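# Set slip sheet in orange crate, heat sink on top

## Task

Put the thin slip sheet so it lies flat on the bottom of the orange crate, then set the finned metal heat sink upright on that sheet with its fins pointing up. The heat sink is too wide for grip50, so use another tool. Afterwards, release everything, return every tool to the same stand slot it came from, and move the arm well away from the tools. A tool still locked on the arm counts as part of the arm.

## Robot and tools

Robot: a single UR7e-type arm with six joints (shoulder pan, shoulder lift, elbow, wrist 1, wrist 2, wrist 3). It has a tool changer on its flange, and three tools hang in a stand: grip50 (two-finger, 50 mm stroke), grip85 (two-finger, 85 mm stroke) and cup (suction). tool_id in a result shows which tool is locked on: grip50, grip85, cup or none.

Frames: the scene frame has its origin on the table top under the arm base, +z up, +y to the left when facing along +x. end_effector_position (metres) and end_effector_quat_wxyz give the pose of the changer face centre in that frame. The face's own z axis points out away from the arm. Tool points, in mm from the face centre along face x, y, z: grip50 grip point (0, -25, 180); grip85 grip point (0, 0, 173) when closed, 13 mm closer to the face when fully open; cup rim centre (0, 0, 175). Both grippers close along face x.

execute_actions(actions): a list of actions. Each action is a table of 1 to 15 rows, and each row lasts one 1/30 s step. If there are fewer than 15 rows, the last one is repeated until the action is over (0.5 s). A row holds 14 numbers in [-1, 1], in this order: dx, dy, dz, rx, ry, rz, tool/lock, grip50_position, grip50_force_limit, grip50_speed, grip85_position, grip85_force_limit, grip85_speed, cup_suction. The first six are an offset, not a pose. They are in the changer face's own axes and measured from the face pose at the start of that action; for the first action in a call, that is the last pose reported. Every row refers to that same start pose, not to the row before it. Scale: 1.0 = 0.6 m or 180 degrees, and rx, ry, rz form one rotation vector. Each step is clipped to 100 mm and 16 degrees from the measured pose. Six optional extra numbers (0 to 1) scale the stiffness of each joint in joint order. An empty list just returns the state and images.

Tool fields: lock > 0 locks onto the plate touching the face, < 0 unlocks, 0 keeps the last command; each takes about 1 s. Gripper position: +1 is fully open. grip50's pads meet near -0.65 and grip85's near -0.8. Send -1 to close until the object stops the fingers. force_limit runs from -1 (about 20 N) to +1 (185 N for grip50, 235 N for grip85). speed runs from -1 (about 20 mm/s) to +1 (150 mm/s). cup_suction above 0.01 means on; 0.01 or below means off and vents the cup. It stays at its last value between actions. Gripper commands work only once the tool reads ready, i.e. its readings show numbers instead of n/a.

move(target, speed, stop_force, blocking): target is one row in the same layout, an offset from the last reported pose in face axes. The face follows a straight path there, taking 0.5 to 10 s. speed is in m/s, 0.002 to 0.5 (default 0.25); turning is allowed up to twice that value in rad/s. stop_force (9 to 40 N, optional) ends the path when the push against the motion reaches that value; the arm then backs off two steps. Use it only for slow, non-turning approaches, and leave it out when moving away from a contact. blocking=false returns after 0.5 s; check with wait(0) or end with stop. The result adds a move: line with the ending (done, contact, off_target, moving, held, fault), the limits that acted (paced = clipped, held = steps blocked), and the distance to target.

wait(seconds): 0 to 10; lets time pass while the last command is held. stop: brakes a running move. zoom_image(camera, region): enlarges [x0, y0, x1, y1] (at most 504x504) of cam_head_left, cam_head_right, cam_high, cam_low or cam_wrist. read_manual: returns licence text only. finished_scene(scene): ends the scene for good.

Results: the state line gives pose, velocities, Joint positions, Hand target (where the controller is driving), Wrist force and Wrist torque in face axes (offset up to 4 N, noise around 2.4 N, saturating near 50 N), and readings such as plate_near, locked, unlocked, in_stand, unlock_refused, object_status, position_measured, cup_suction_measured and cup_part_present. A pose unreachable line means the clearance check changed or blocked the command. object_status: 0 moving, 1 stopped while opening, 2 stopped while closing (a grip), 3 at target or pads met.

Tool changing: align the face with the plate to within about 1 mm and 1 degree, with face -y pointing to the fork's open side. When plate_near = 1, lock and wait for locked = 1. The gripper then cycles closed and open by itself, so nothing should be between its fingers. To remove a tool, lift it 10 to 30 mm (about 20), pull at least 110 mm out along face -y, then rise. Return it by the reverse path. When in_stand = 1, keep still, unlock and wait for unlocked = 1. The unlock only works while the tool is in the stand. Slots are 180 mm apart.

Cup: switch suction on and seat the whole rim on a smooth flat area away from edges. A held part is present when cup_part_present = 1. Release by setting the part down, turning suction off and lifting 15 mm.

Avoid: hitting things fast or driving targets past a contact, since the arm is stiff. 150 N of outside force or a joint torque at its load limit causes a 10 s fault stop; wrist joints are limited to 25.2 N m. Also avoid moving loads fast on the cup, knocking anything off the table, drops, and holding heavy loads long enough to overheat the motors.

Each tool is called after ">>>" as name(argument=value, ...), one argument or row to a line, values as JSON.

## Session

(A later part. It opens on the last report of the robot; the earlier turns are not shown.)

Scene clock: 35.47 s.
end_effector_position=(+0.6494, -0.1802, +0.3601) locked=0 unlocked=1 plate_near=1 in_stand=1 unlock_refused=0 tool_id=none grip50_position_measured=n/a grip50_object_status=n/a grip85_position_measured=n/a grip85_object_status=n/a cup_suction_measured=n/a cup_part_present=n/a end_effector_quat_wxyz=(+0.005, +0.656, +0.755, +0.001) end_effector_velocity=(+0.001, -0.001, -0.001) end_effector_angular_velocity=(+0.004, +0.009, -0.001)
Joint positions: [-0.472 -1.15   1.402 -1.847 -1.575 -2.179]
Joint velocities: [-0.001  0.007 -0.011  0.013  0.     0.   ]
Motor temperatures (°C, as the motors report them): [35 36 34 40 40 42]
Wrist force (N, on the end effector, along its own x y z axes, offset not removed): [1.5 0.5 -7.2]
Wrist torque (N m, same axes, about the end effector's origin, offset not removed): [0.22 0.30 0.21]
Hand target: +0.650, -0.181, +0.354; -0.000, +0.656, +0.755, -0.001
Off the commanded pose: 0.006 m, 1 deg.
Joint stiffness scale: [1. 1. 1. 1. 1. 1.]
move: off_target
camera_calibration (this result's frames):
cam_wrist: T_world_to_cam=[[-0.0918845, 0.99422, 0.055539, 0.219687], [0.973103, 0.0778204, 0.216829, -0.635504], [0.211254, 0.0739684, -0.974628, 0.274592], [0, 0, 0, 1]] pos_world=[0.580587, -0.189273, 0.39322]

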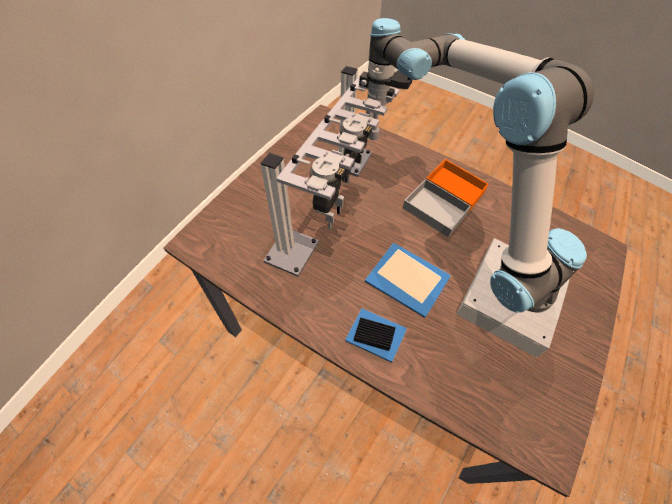

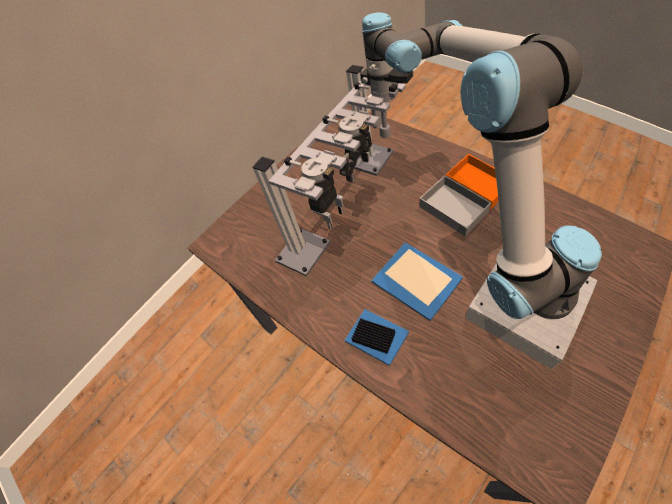

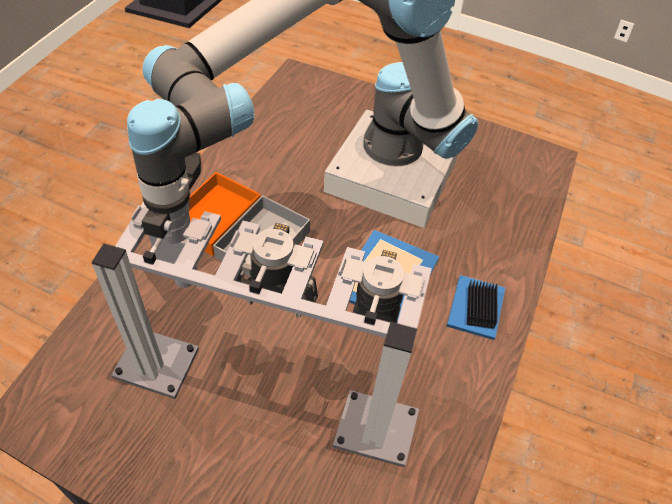

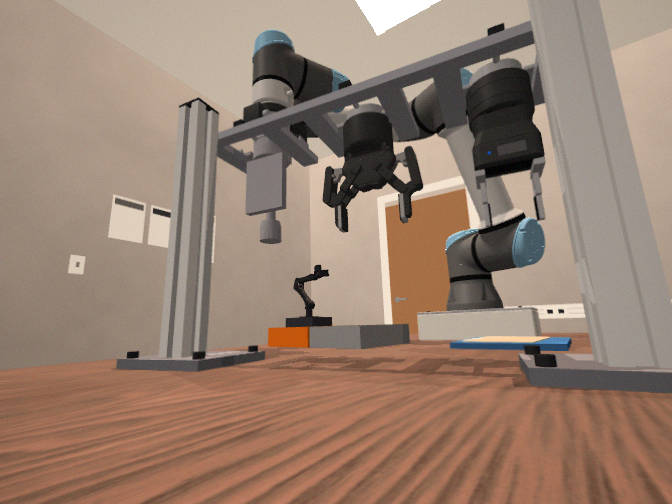

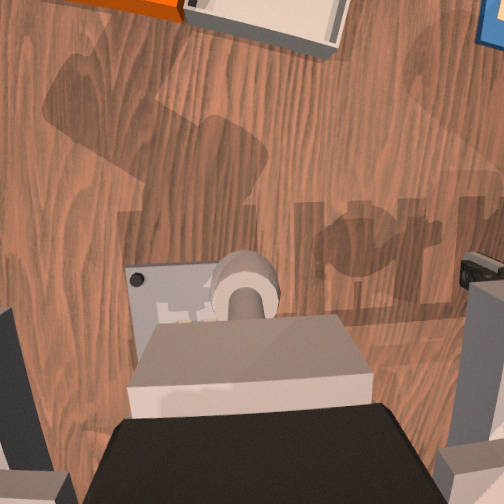

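>>> execute_actions(
  actions=[
    [[0,0,0.004,0,0,0,1,1,0,0,1,0,0,0]],
    [[0,0,0.003,0,0,0,1,1,0,0,1,0,0,0]],
    [[0,0,0,0,0,0,1,1,0,0,1,0,0,0]],
  ],
)

>>> move(
  target=[0,0,-0.036,0,0,0,0,1,0,0,1,0,0,0],
  speed=0.05,
)

>>> move(
  target=[0,-0.3,0,0,0,0,0,1,0,0,1,0,0,0],
  speed=0.15,
)

Scene clock: 41.73 s.
end_effector_position=(+0.6506, -0.1808, +0.3610) locked=1 unlocked=0 plate_near=1 in_stand=1 unlock_refused=0 tool_id=cup grip50_position_measured=n/a grip50_object_status=n/a grip85_position_measured=n/a grip85_object_status=n/a cup_suction_measured=n/a cup_part_present=n/a end_effector_quat_wxyz=(+0.009, +0.656, +0.755, +0.002) end_effector_velocity=(+0.000, +0.001, -0.000) end_effector_angular_velocity=(+0.000, +0.000, +0.001)
Joint positions: [-0.472 -1.149  1.401 -1.855 -1.575 -2.179]
Joint velocities: [ 0.001  0.     0.001 -0.     0.    -0.   ]
Motor temperatures (°C, as the motors report them): [35 36 34 40 40 42]
Wrist force (N, on the end effector, along its own x y z axes, offset not removed): [1.6 3.6 2.2]
Wrist torque (N m, same axes, about the end effector's origin, offset not removed): [0.09 -0.03 0.20]
Hand target: +0.651, -0.181, +0.361; +0.009, +0.656, +0.755, +0.002
Off the commanded pose: 0.000 m, 0 deg.
Joint stiffness scale: [1. 1. 1. 1. 1. 1.]
camera_calibration (this result's frames):
cam_wrist: T_world_to_cam=[[-0.0922434, 0.994405, 0.0514856, 0.222047], [0.971504, 0.0785404, 0.223634, -0.638113], [0.218339, 0.0706472, -0.973313, 0.269559], [0, 0, 0, 1]] pos_world=[0.581557, -0.18973, 0.393637]

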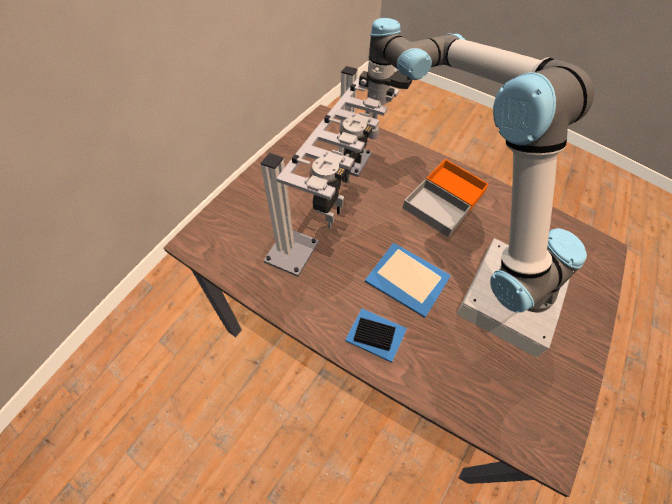

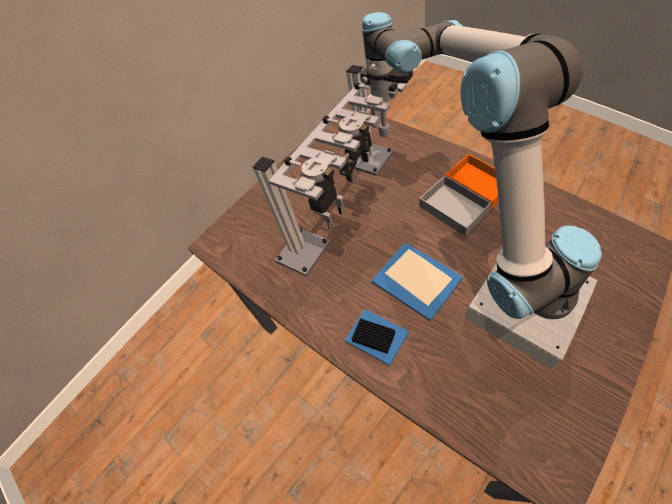

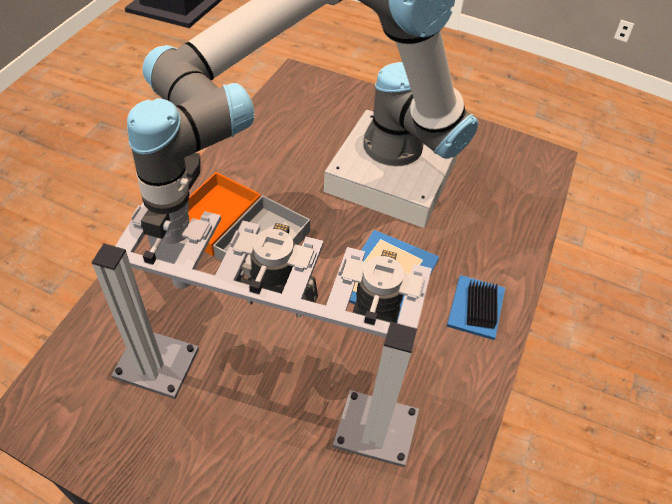

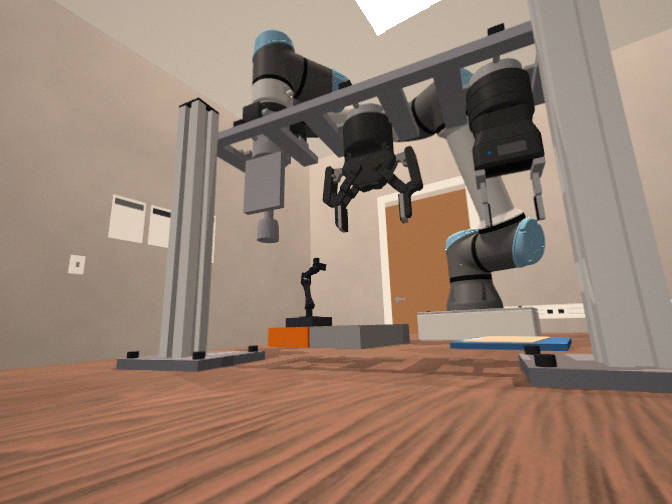

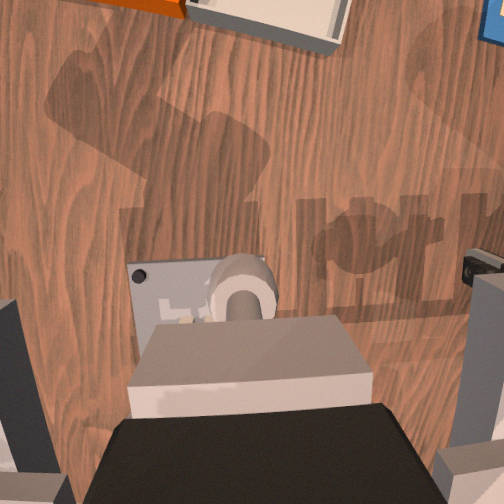

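Scene clock: 42.60 s.
end_effector_position=(+0.6498, -0.1805, +0.3801) locked=1 unlocked=0 plate_near=1 in_stand=0 unlock_refused=0 tool_id=cup grip50_position_measured=n/a grip50_object_status=n/a grip85_position_measured=n/a grip85_object_status=n/a cup_suction_measured=0.00 cup_part_present=0 end_effector_quat_wxyz=(+0.008, +0.656, +0.755, +0.002) end_effector_velocity=(-0.003, -0.000, +0.000) end_effector_angular_velocity=(+0.004, +0.011, -0.002)
Joint positions: [-0.472 -1.162  1.368 -1.806 -1.575 -2.179]
Joint velocities: [-0.002 -0.002 -0.001  0.014 -0.001 -0.   ]
Motor temperatures (°C, as the motors report them): [35 36 34 40 40 42]
Wrist force (N, on the end effector, along its own x y z axes, offset not removed): [-0.2 4.2 2.3]
Wrist torque (N m, same axes, about the end effector's origin, offset not removed): [0.08 0.09 0.23]
Hand target: +0.650, -0.181, +0.383; +0.009, +0.656, +0.755, +0.002
Off the commanded pose: 0.003 m, 0 deg.
Joint stiffness scale: [1. 1. 1. 1. 1. 1.]
move: done
camera_calibration (this result's frames):
cam_wrist: T_world_to_cam=[[-0.0921225, 0.994336, 0.0529957, 0.22003], [0.972069, 0.0782668, 0.221261, -0.641182], [0.21586, 0.0718986, -0.973774, 0.290337], [0, 0, 0, 1]] pos_world=[0.580871, -0.189476, 0.41293]

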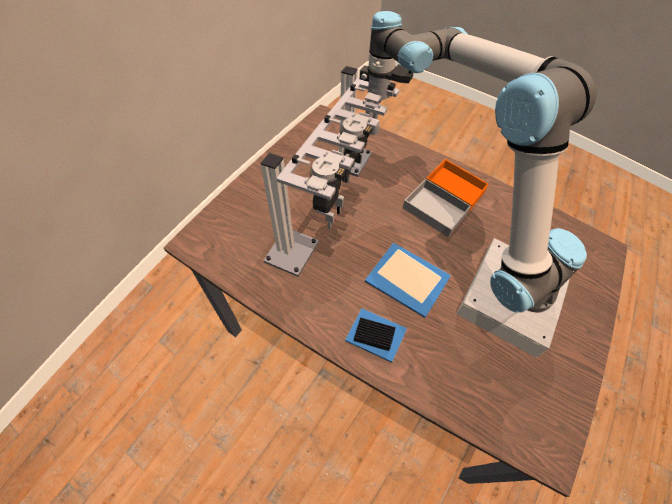

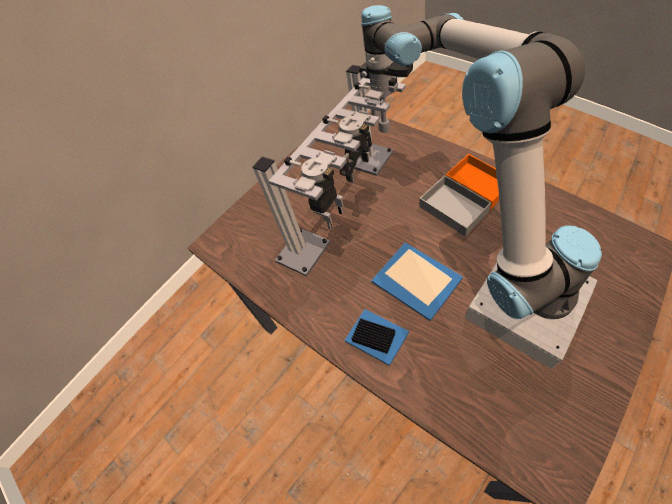

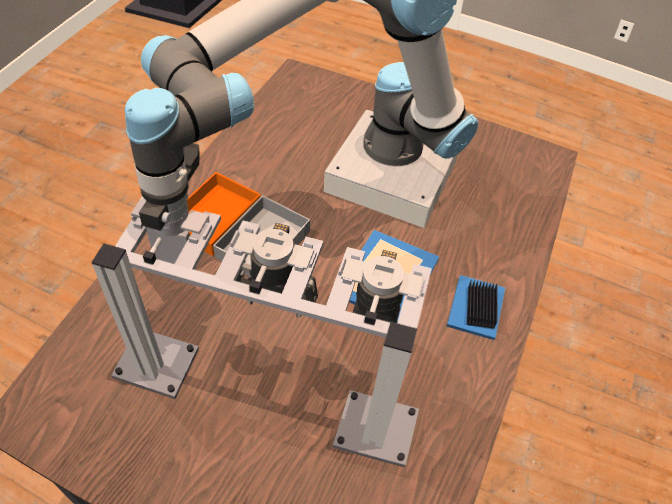

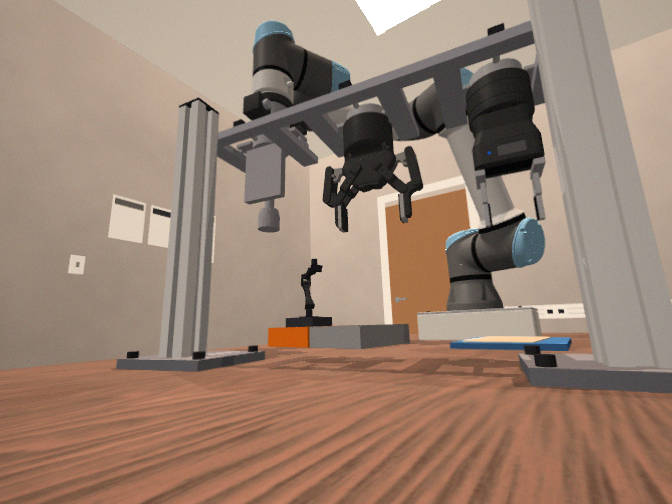

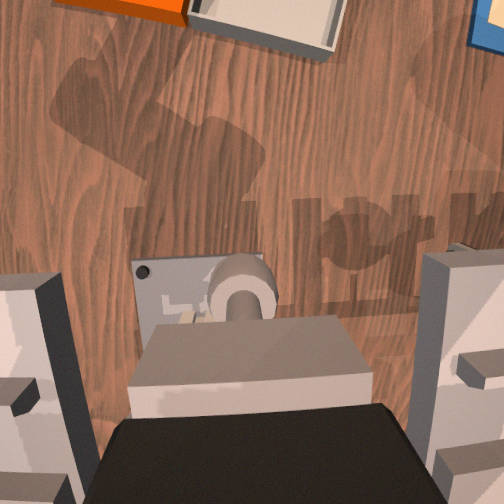

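Scene clock: 44.40 s.
end_effector_position=(+0.4731, -0.2055, +0.3779) locked=1 unlocked=0 plate_near=1 in_stand=0 unlock_refused=0 tool_id=cup grip50_position_measured=n/a grip50_object_status=n/a grip85_position_measured=n/a grip85_object_status=n/a cup_suction_measured=0.00 cup_part_present=0 end_effector_quat_wxyz=(+0.008, +0.655, +0.755, +0.002) end_effector_velocity=(-0.002, +0.000, -0.001) end_effector_angular_velocity=(+0.001, -0.000, +0.006)
Joint positions: [-0.675 -1.533  1.842 -1.909 -1.569 -2.383]
Joint velocities: [-0.003 -0.005  0.006 -0.001  0.001 -0.009]
Motor temperatures (°C, as the motors report them): [35 36 34 40 40 42]
Wrist force (N, on the end effector, along its own x y z axes, offset not removed): [0.5 3.4 2.9]
Wrist torque (N m, same axes, about the end effector's origin, offset not removed): [0.02 0.03 0.24]
Hand target: +0.472, -0.206, +0.377; +0.008, +0.656, +0.755, +0.002
Off the commanded pose: 0.002 m, 0 deg.
Joint stiffness scale: [1. 1. 1. 1. 1. 1.]
move: done
camera_calibration (this result's frames):
cam_wrist: T_world_to_cam=[[-0.0927776, 0.9943, 0.0525411, 0.229224], [0.971963, 0.0789904, 0.22147, -0.466874], [0.216057, 0.0716154, -0.973751, 0.328001], [0, 0, 0, 1]] pos_world=[0.404184, -0.214529, 0.410746]

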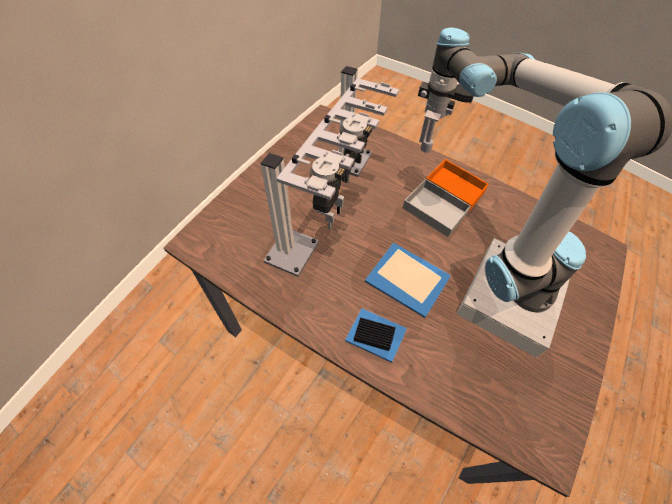

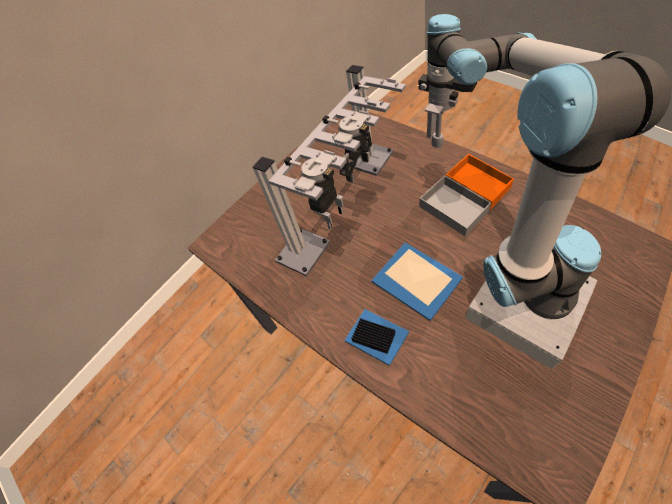

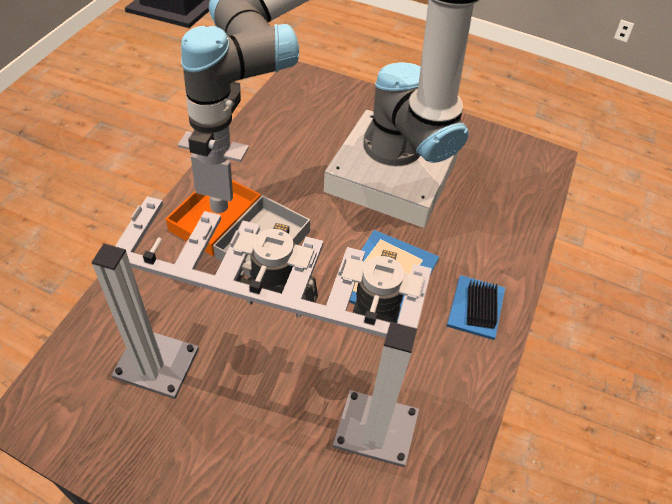

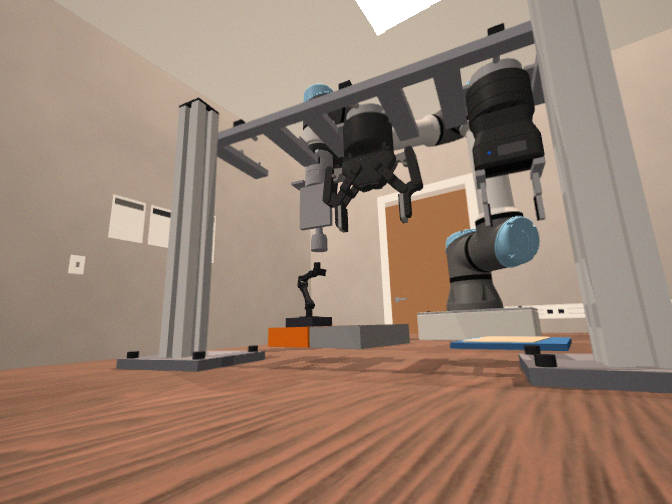

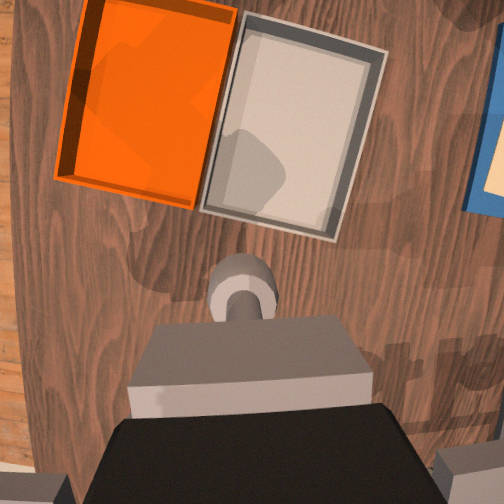

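>>> move(
  target=[0.58,-0.153,0.21,0.004,0.0035,0.089,0,1,0,0,1,0,0,0],
)

Scene clock: 51.23 s.
end_effector_position=(+0.3351, +0.1241, +0.2473) locked=1 unlocked=0 plate_near=1 in_stand=0 unlock_refused=0 tool_id=cup grip50_position_measured=n/a grip50_object_status=n/a grip85_position_measured=n/a grip85_object_status=n/a cup_suction_measured=0.00 cup_part_present=0 end_effector_quat_wxyz=(-0.001, +0.754, +0.657, +0.002) end_effector_velocity=(+0.001, +0.001, -0.001) end_effector_angular_velocity=(-0.006, -0.005, -0.015)
Joint positions: [-0.024 -1.752  2.429 -2.26  -1.577 -1.453]
Joint velocities: [ 0.007  0.005  0.    -0.01  -0.006  0.022]
Motor temperatures (°C, as the motors report them): [35 36 34 40 40 42]
Wrist force (N, on the end effector, along its own x y z axes, offset not removed): [0.4 4.1 2.2]
Wrist torque (N m, same axes, about the end effector's origin, offset not removed): [0.07 0.13 0.24]
Hand target: +0.335, +0.125, +0.247; -0.000, +0.754, +0.657, +0.001
Off the commanded pose: 0.001 m, 0 deg.
Joint stiffness scale: [1. 1. 1. 1. 1. 1.]
move: done
camera_calibration (this result's frames):
cam_wrist: T_world_to_cam=[[0.185214, 0.98058, 0.0644881, -0.198875], [0.95828, -0.194761, 0.209209, -0.288248], [0.217706, 0.0230491, -0.975742, 0.212985], [0, 0, 0, 1]] pos_world=[0.266688, 0.133964, 0.280948]

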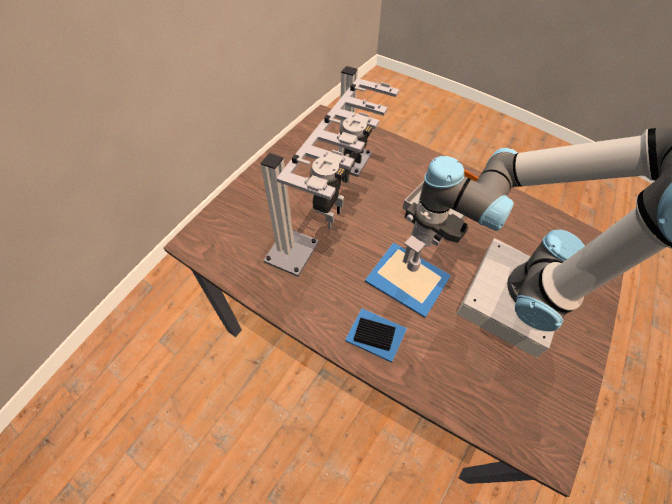

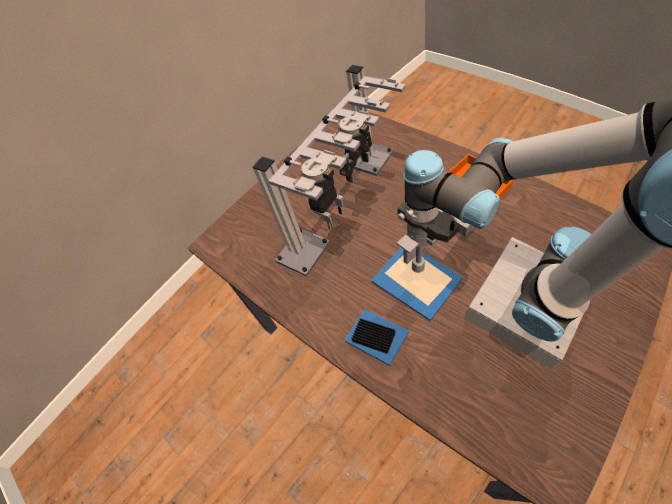

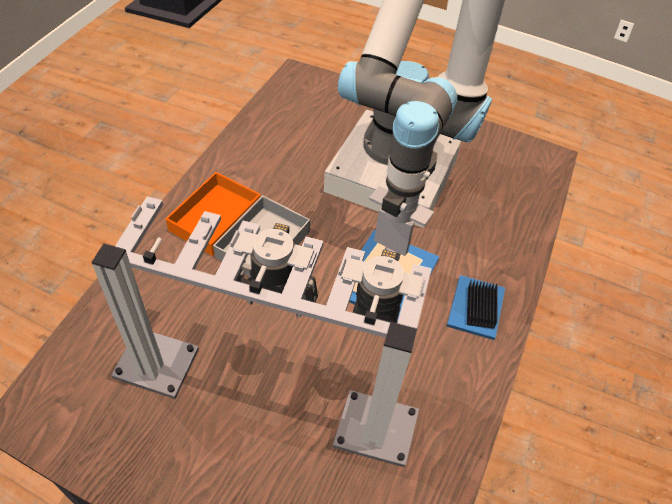

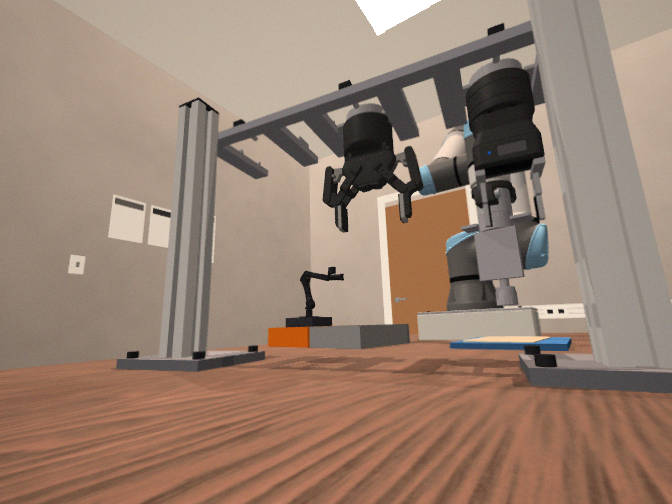

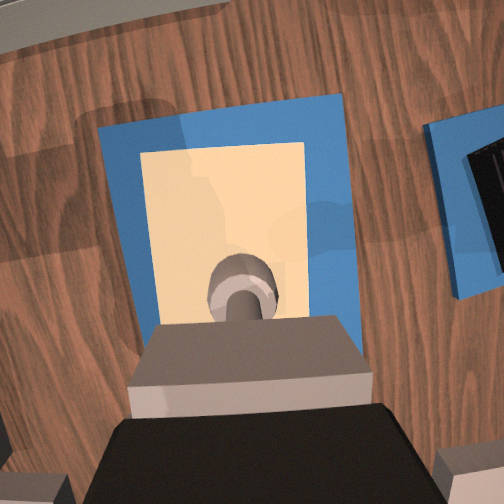

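>>> move(
  target=[-0.008,0,0.075,0,0,0,0,1,0,0,1,0,0,1],
  speed=0.1,
)

>>> move(
  target=[0,0,0.035,0,0,0,0,1,0,0,1,0,0,1],
  speed=0.015,
  stop_force=10,
)

Scene clock: 55.43 s.
end_effector_position=(+0.3358, +0.1200, +0.2044) locked=1 unlocked=0 plate_near=1 in_stand=0 unlock_refused=0 tool_id=cup grip50_position_measured=n/a grip50_object_status=n/a grip85_position_measured=n/a grip85_object_status=n/a cup_suction_measured=0.00 cup_part_present=0 end_effector_quat_wxyz=(+0.001, +0.754, +0.657, +0.003) end_effector_velocity=(+0.002, -0.000, -0.000) end_effector_angular_velocity=(-0.001, -0.011, -0.000)
Joint positions: [-0.038 -1.643  2.494 -2.438 -1.578 -1.467]
Joint velocities: [-0.001  0.006  0.001 -0.018 -0.001 -0.   ]
Motor temperatures (°C, as the motors report them): [35 36 34 40 40 42]
Wrist force (N, on the end effector, along its own x y z axes, offset not removed): [-0.1 2.9 3.0]
Wrist torque (N m, same axes, about the end effector's origin, offset not removed): [0.02 0.15 0.18]
Hand target: +0.335, +0.120, +0.202; -0.001, +0.754, +0.657, +0.002
Off the commanded pose: 0.002 m, 0 deg.
Joint stiffness scale: [1. 1. 1. 1. 1. 1.]
move: done
camera_calibration (this result's frames):
cam_wrist: T_world_to_cam=[[0.183851, 0.980839, 0.0644438, -0.191696], [0.957634, -0.193514, 0.213281, -0.281467], [0.221665, 0.0225018, -0.974863, 0.169638], [0, 0, 0, 1]] pos_world=[0.267183, 0.129738, 0.237759]

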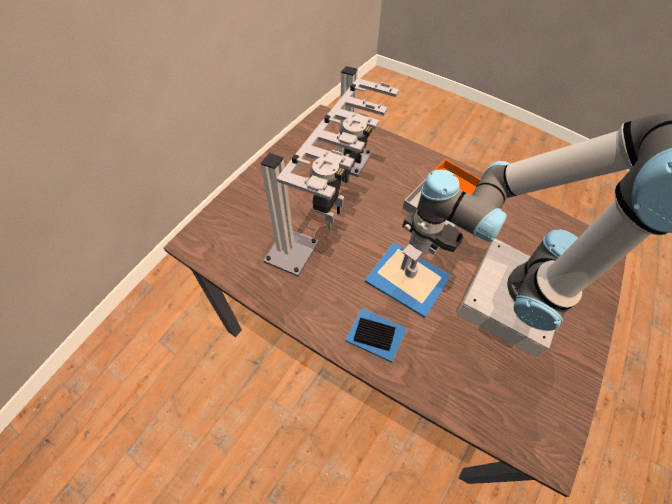

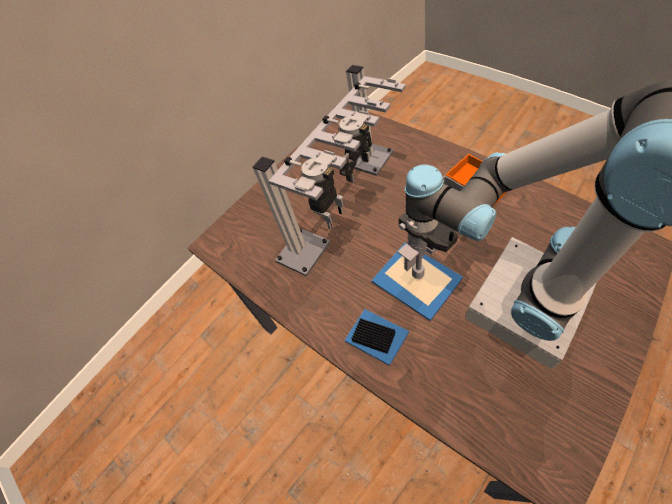

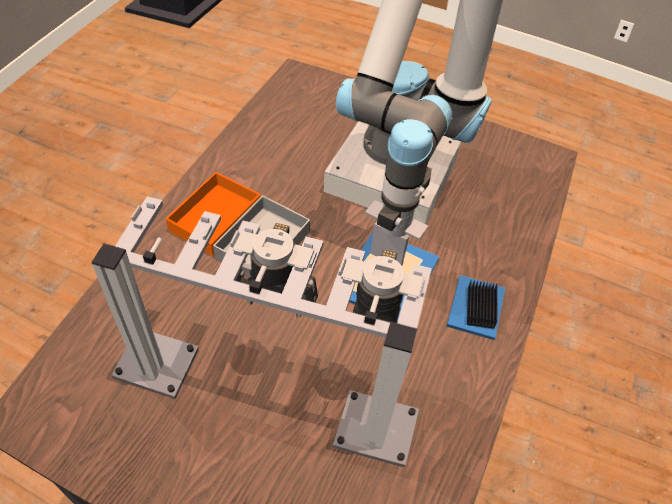

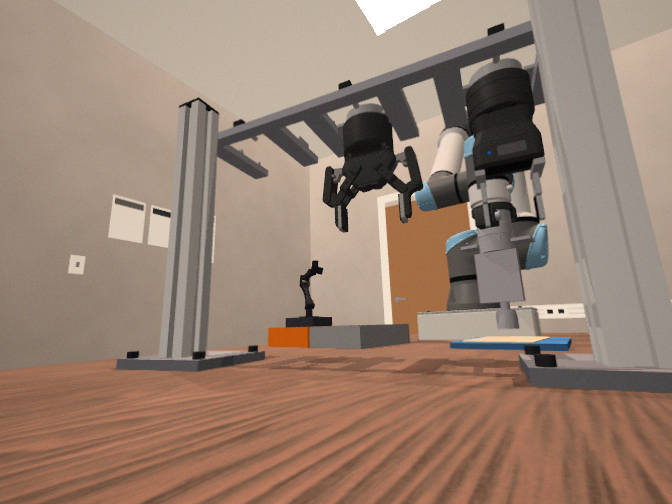

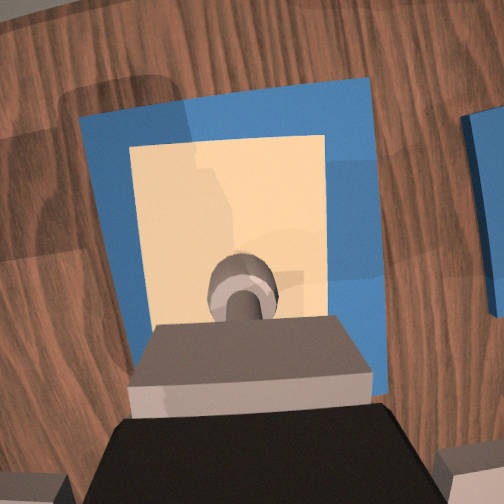

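Scene clock: 57.17 s.
end_effector_position=(+0.3373, +0.1201, +0.1852) locked=1 unlocked=0 plate_near=1 in_stand=0 unlock_refused=0 tool_id=cup grip50_position_measured=n/a grip50_object_status=n/a grip85_position_measured=n/a grip85_object_status=n/a cup_suction_measured=0.83 cup_part_present=1 end_effector_quat_wxyz=(+0.002, +0.754, +0.657, +0.004) end_effector_velocity=(+0.001, +0.000, -0.001) end_effector_angular_velocity=(+0.002, -0.008, -0.001)
Joint positions: [-0.038 -1.58   2.515 -2.525 -1.578 -1.467]
Joint velocities: [-0.001  0.005  0.002 -0.015  0.002  0.   ]
Motor temperatures (°C, as the motors report them): [35 36 34 40 40 42]
Wrist force (N, on the end effector, along its own x y z axes, offset not removed): [0.4 3.0 2.5]
Wrist torque (N m, same axes, about the end effector's origin, offset not removed): [0.00 0.06 0.12]
Hand target: +0.336, +0.120, +0.183; +0.001, +0.754, +0.657, +0.003
Off the commanded pose: 0.002 m, 0 deg.
Joint stiffness scale: [1. 1. 1. 1. 1. 1.]
move: done
camera_calibration (this result's frames):
cam_wrist: T_world_to_cam=[[0.183622, 0.980844, 0.0650176, -0.190899], [0.956822, -0.193502, 0.216905, -0.279199], [0.225331, 0.0223818, -0.974025, 0.149245], [0, 0, 0, 1]] pos_world=[0.268567, 0.129876, 0.21834]

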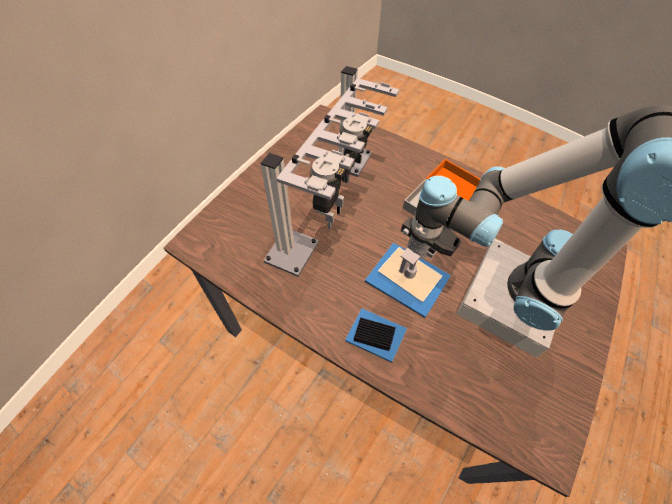

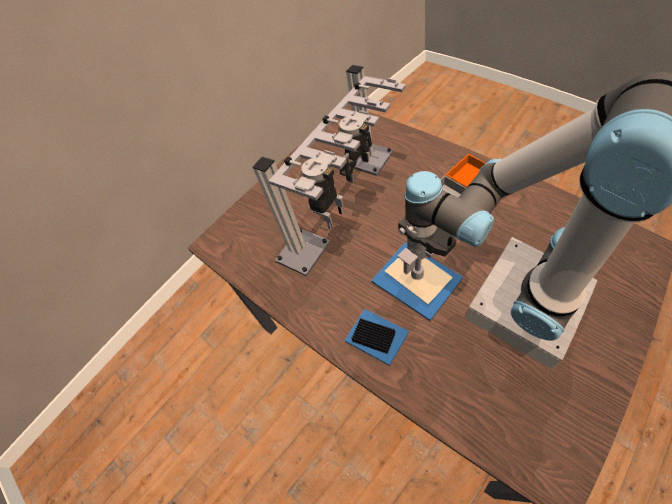

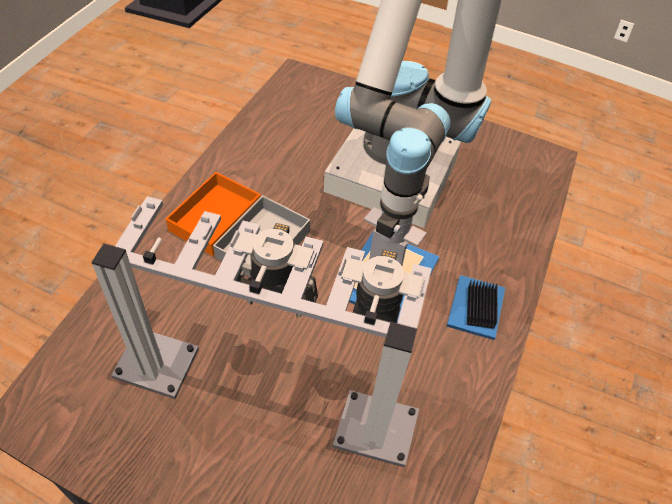

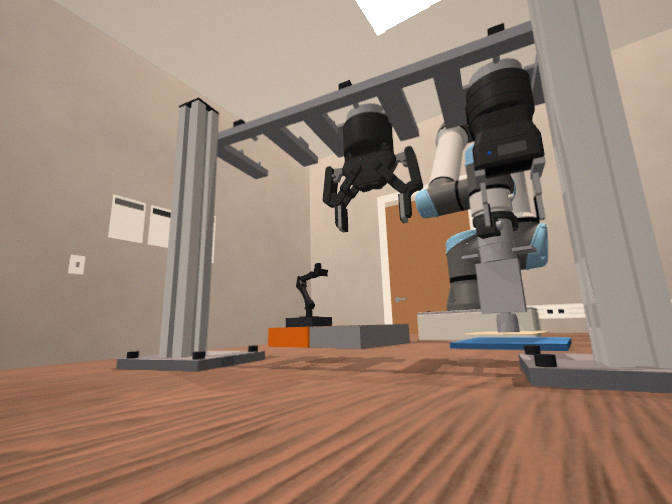

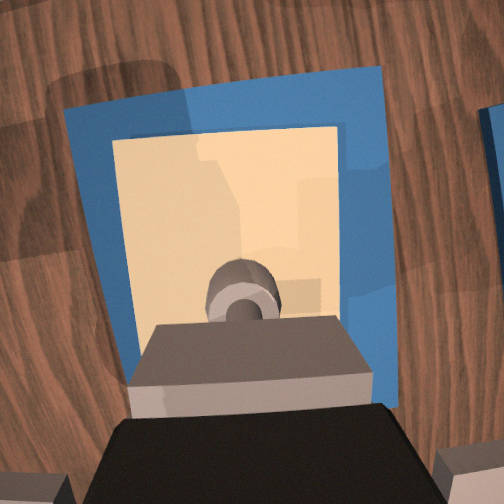

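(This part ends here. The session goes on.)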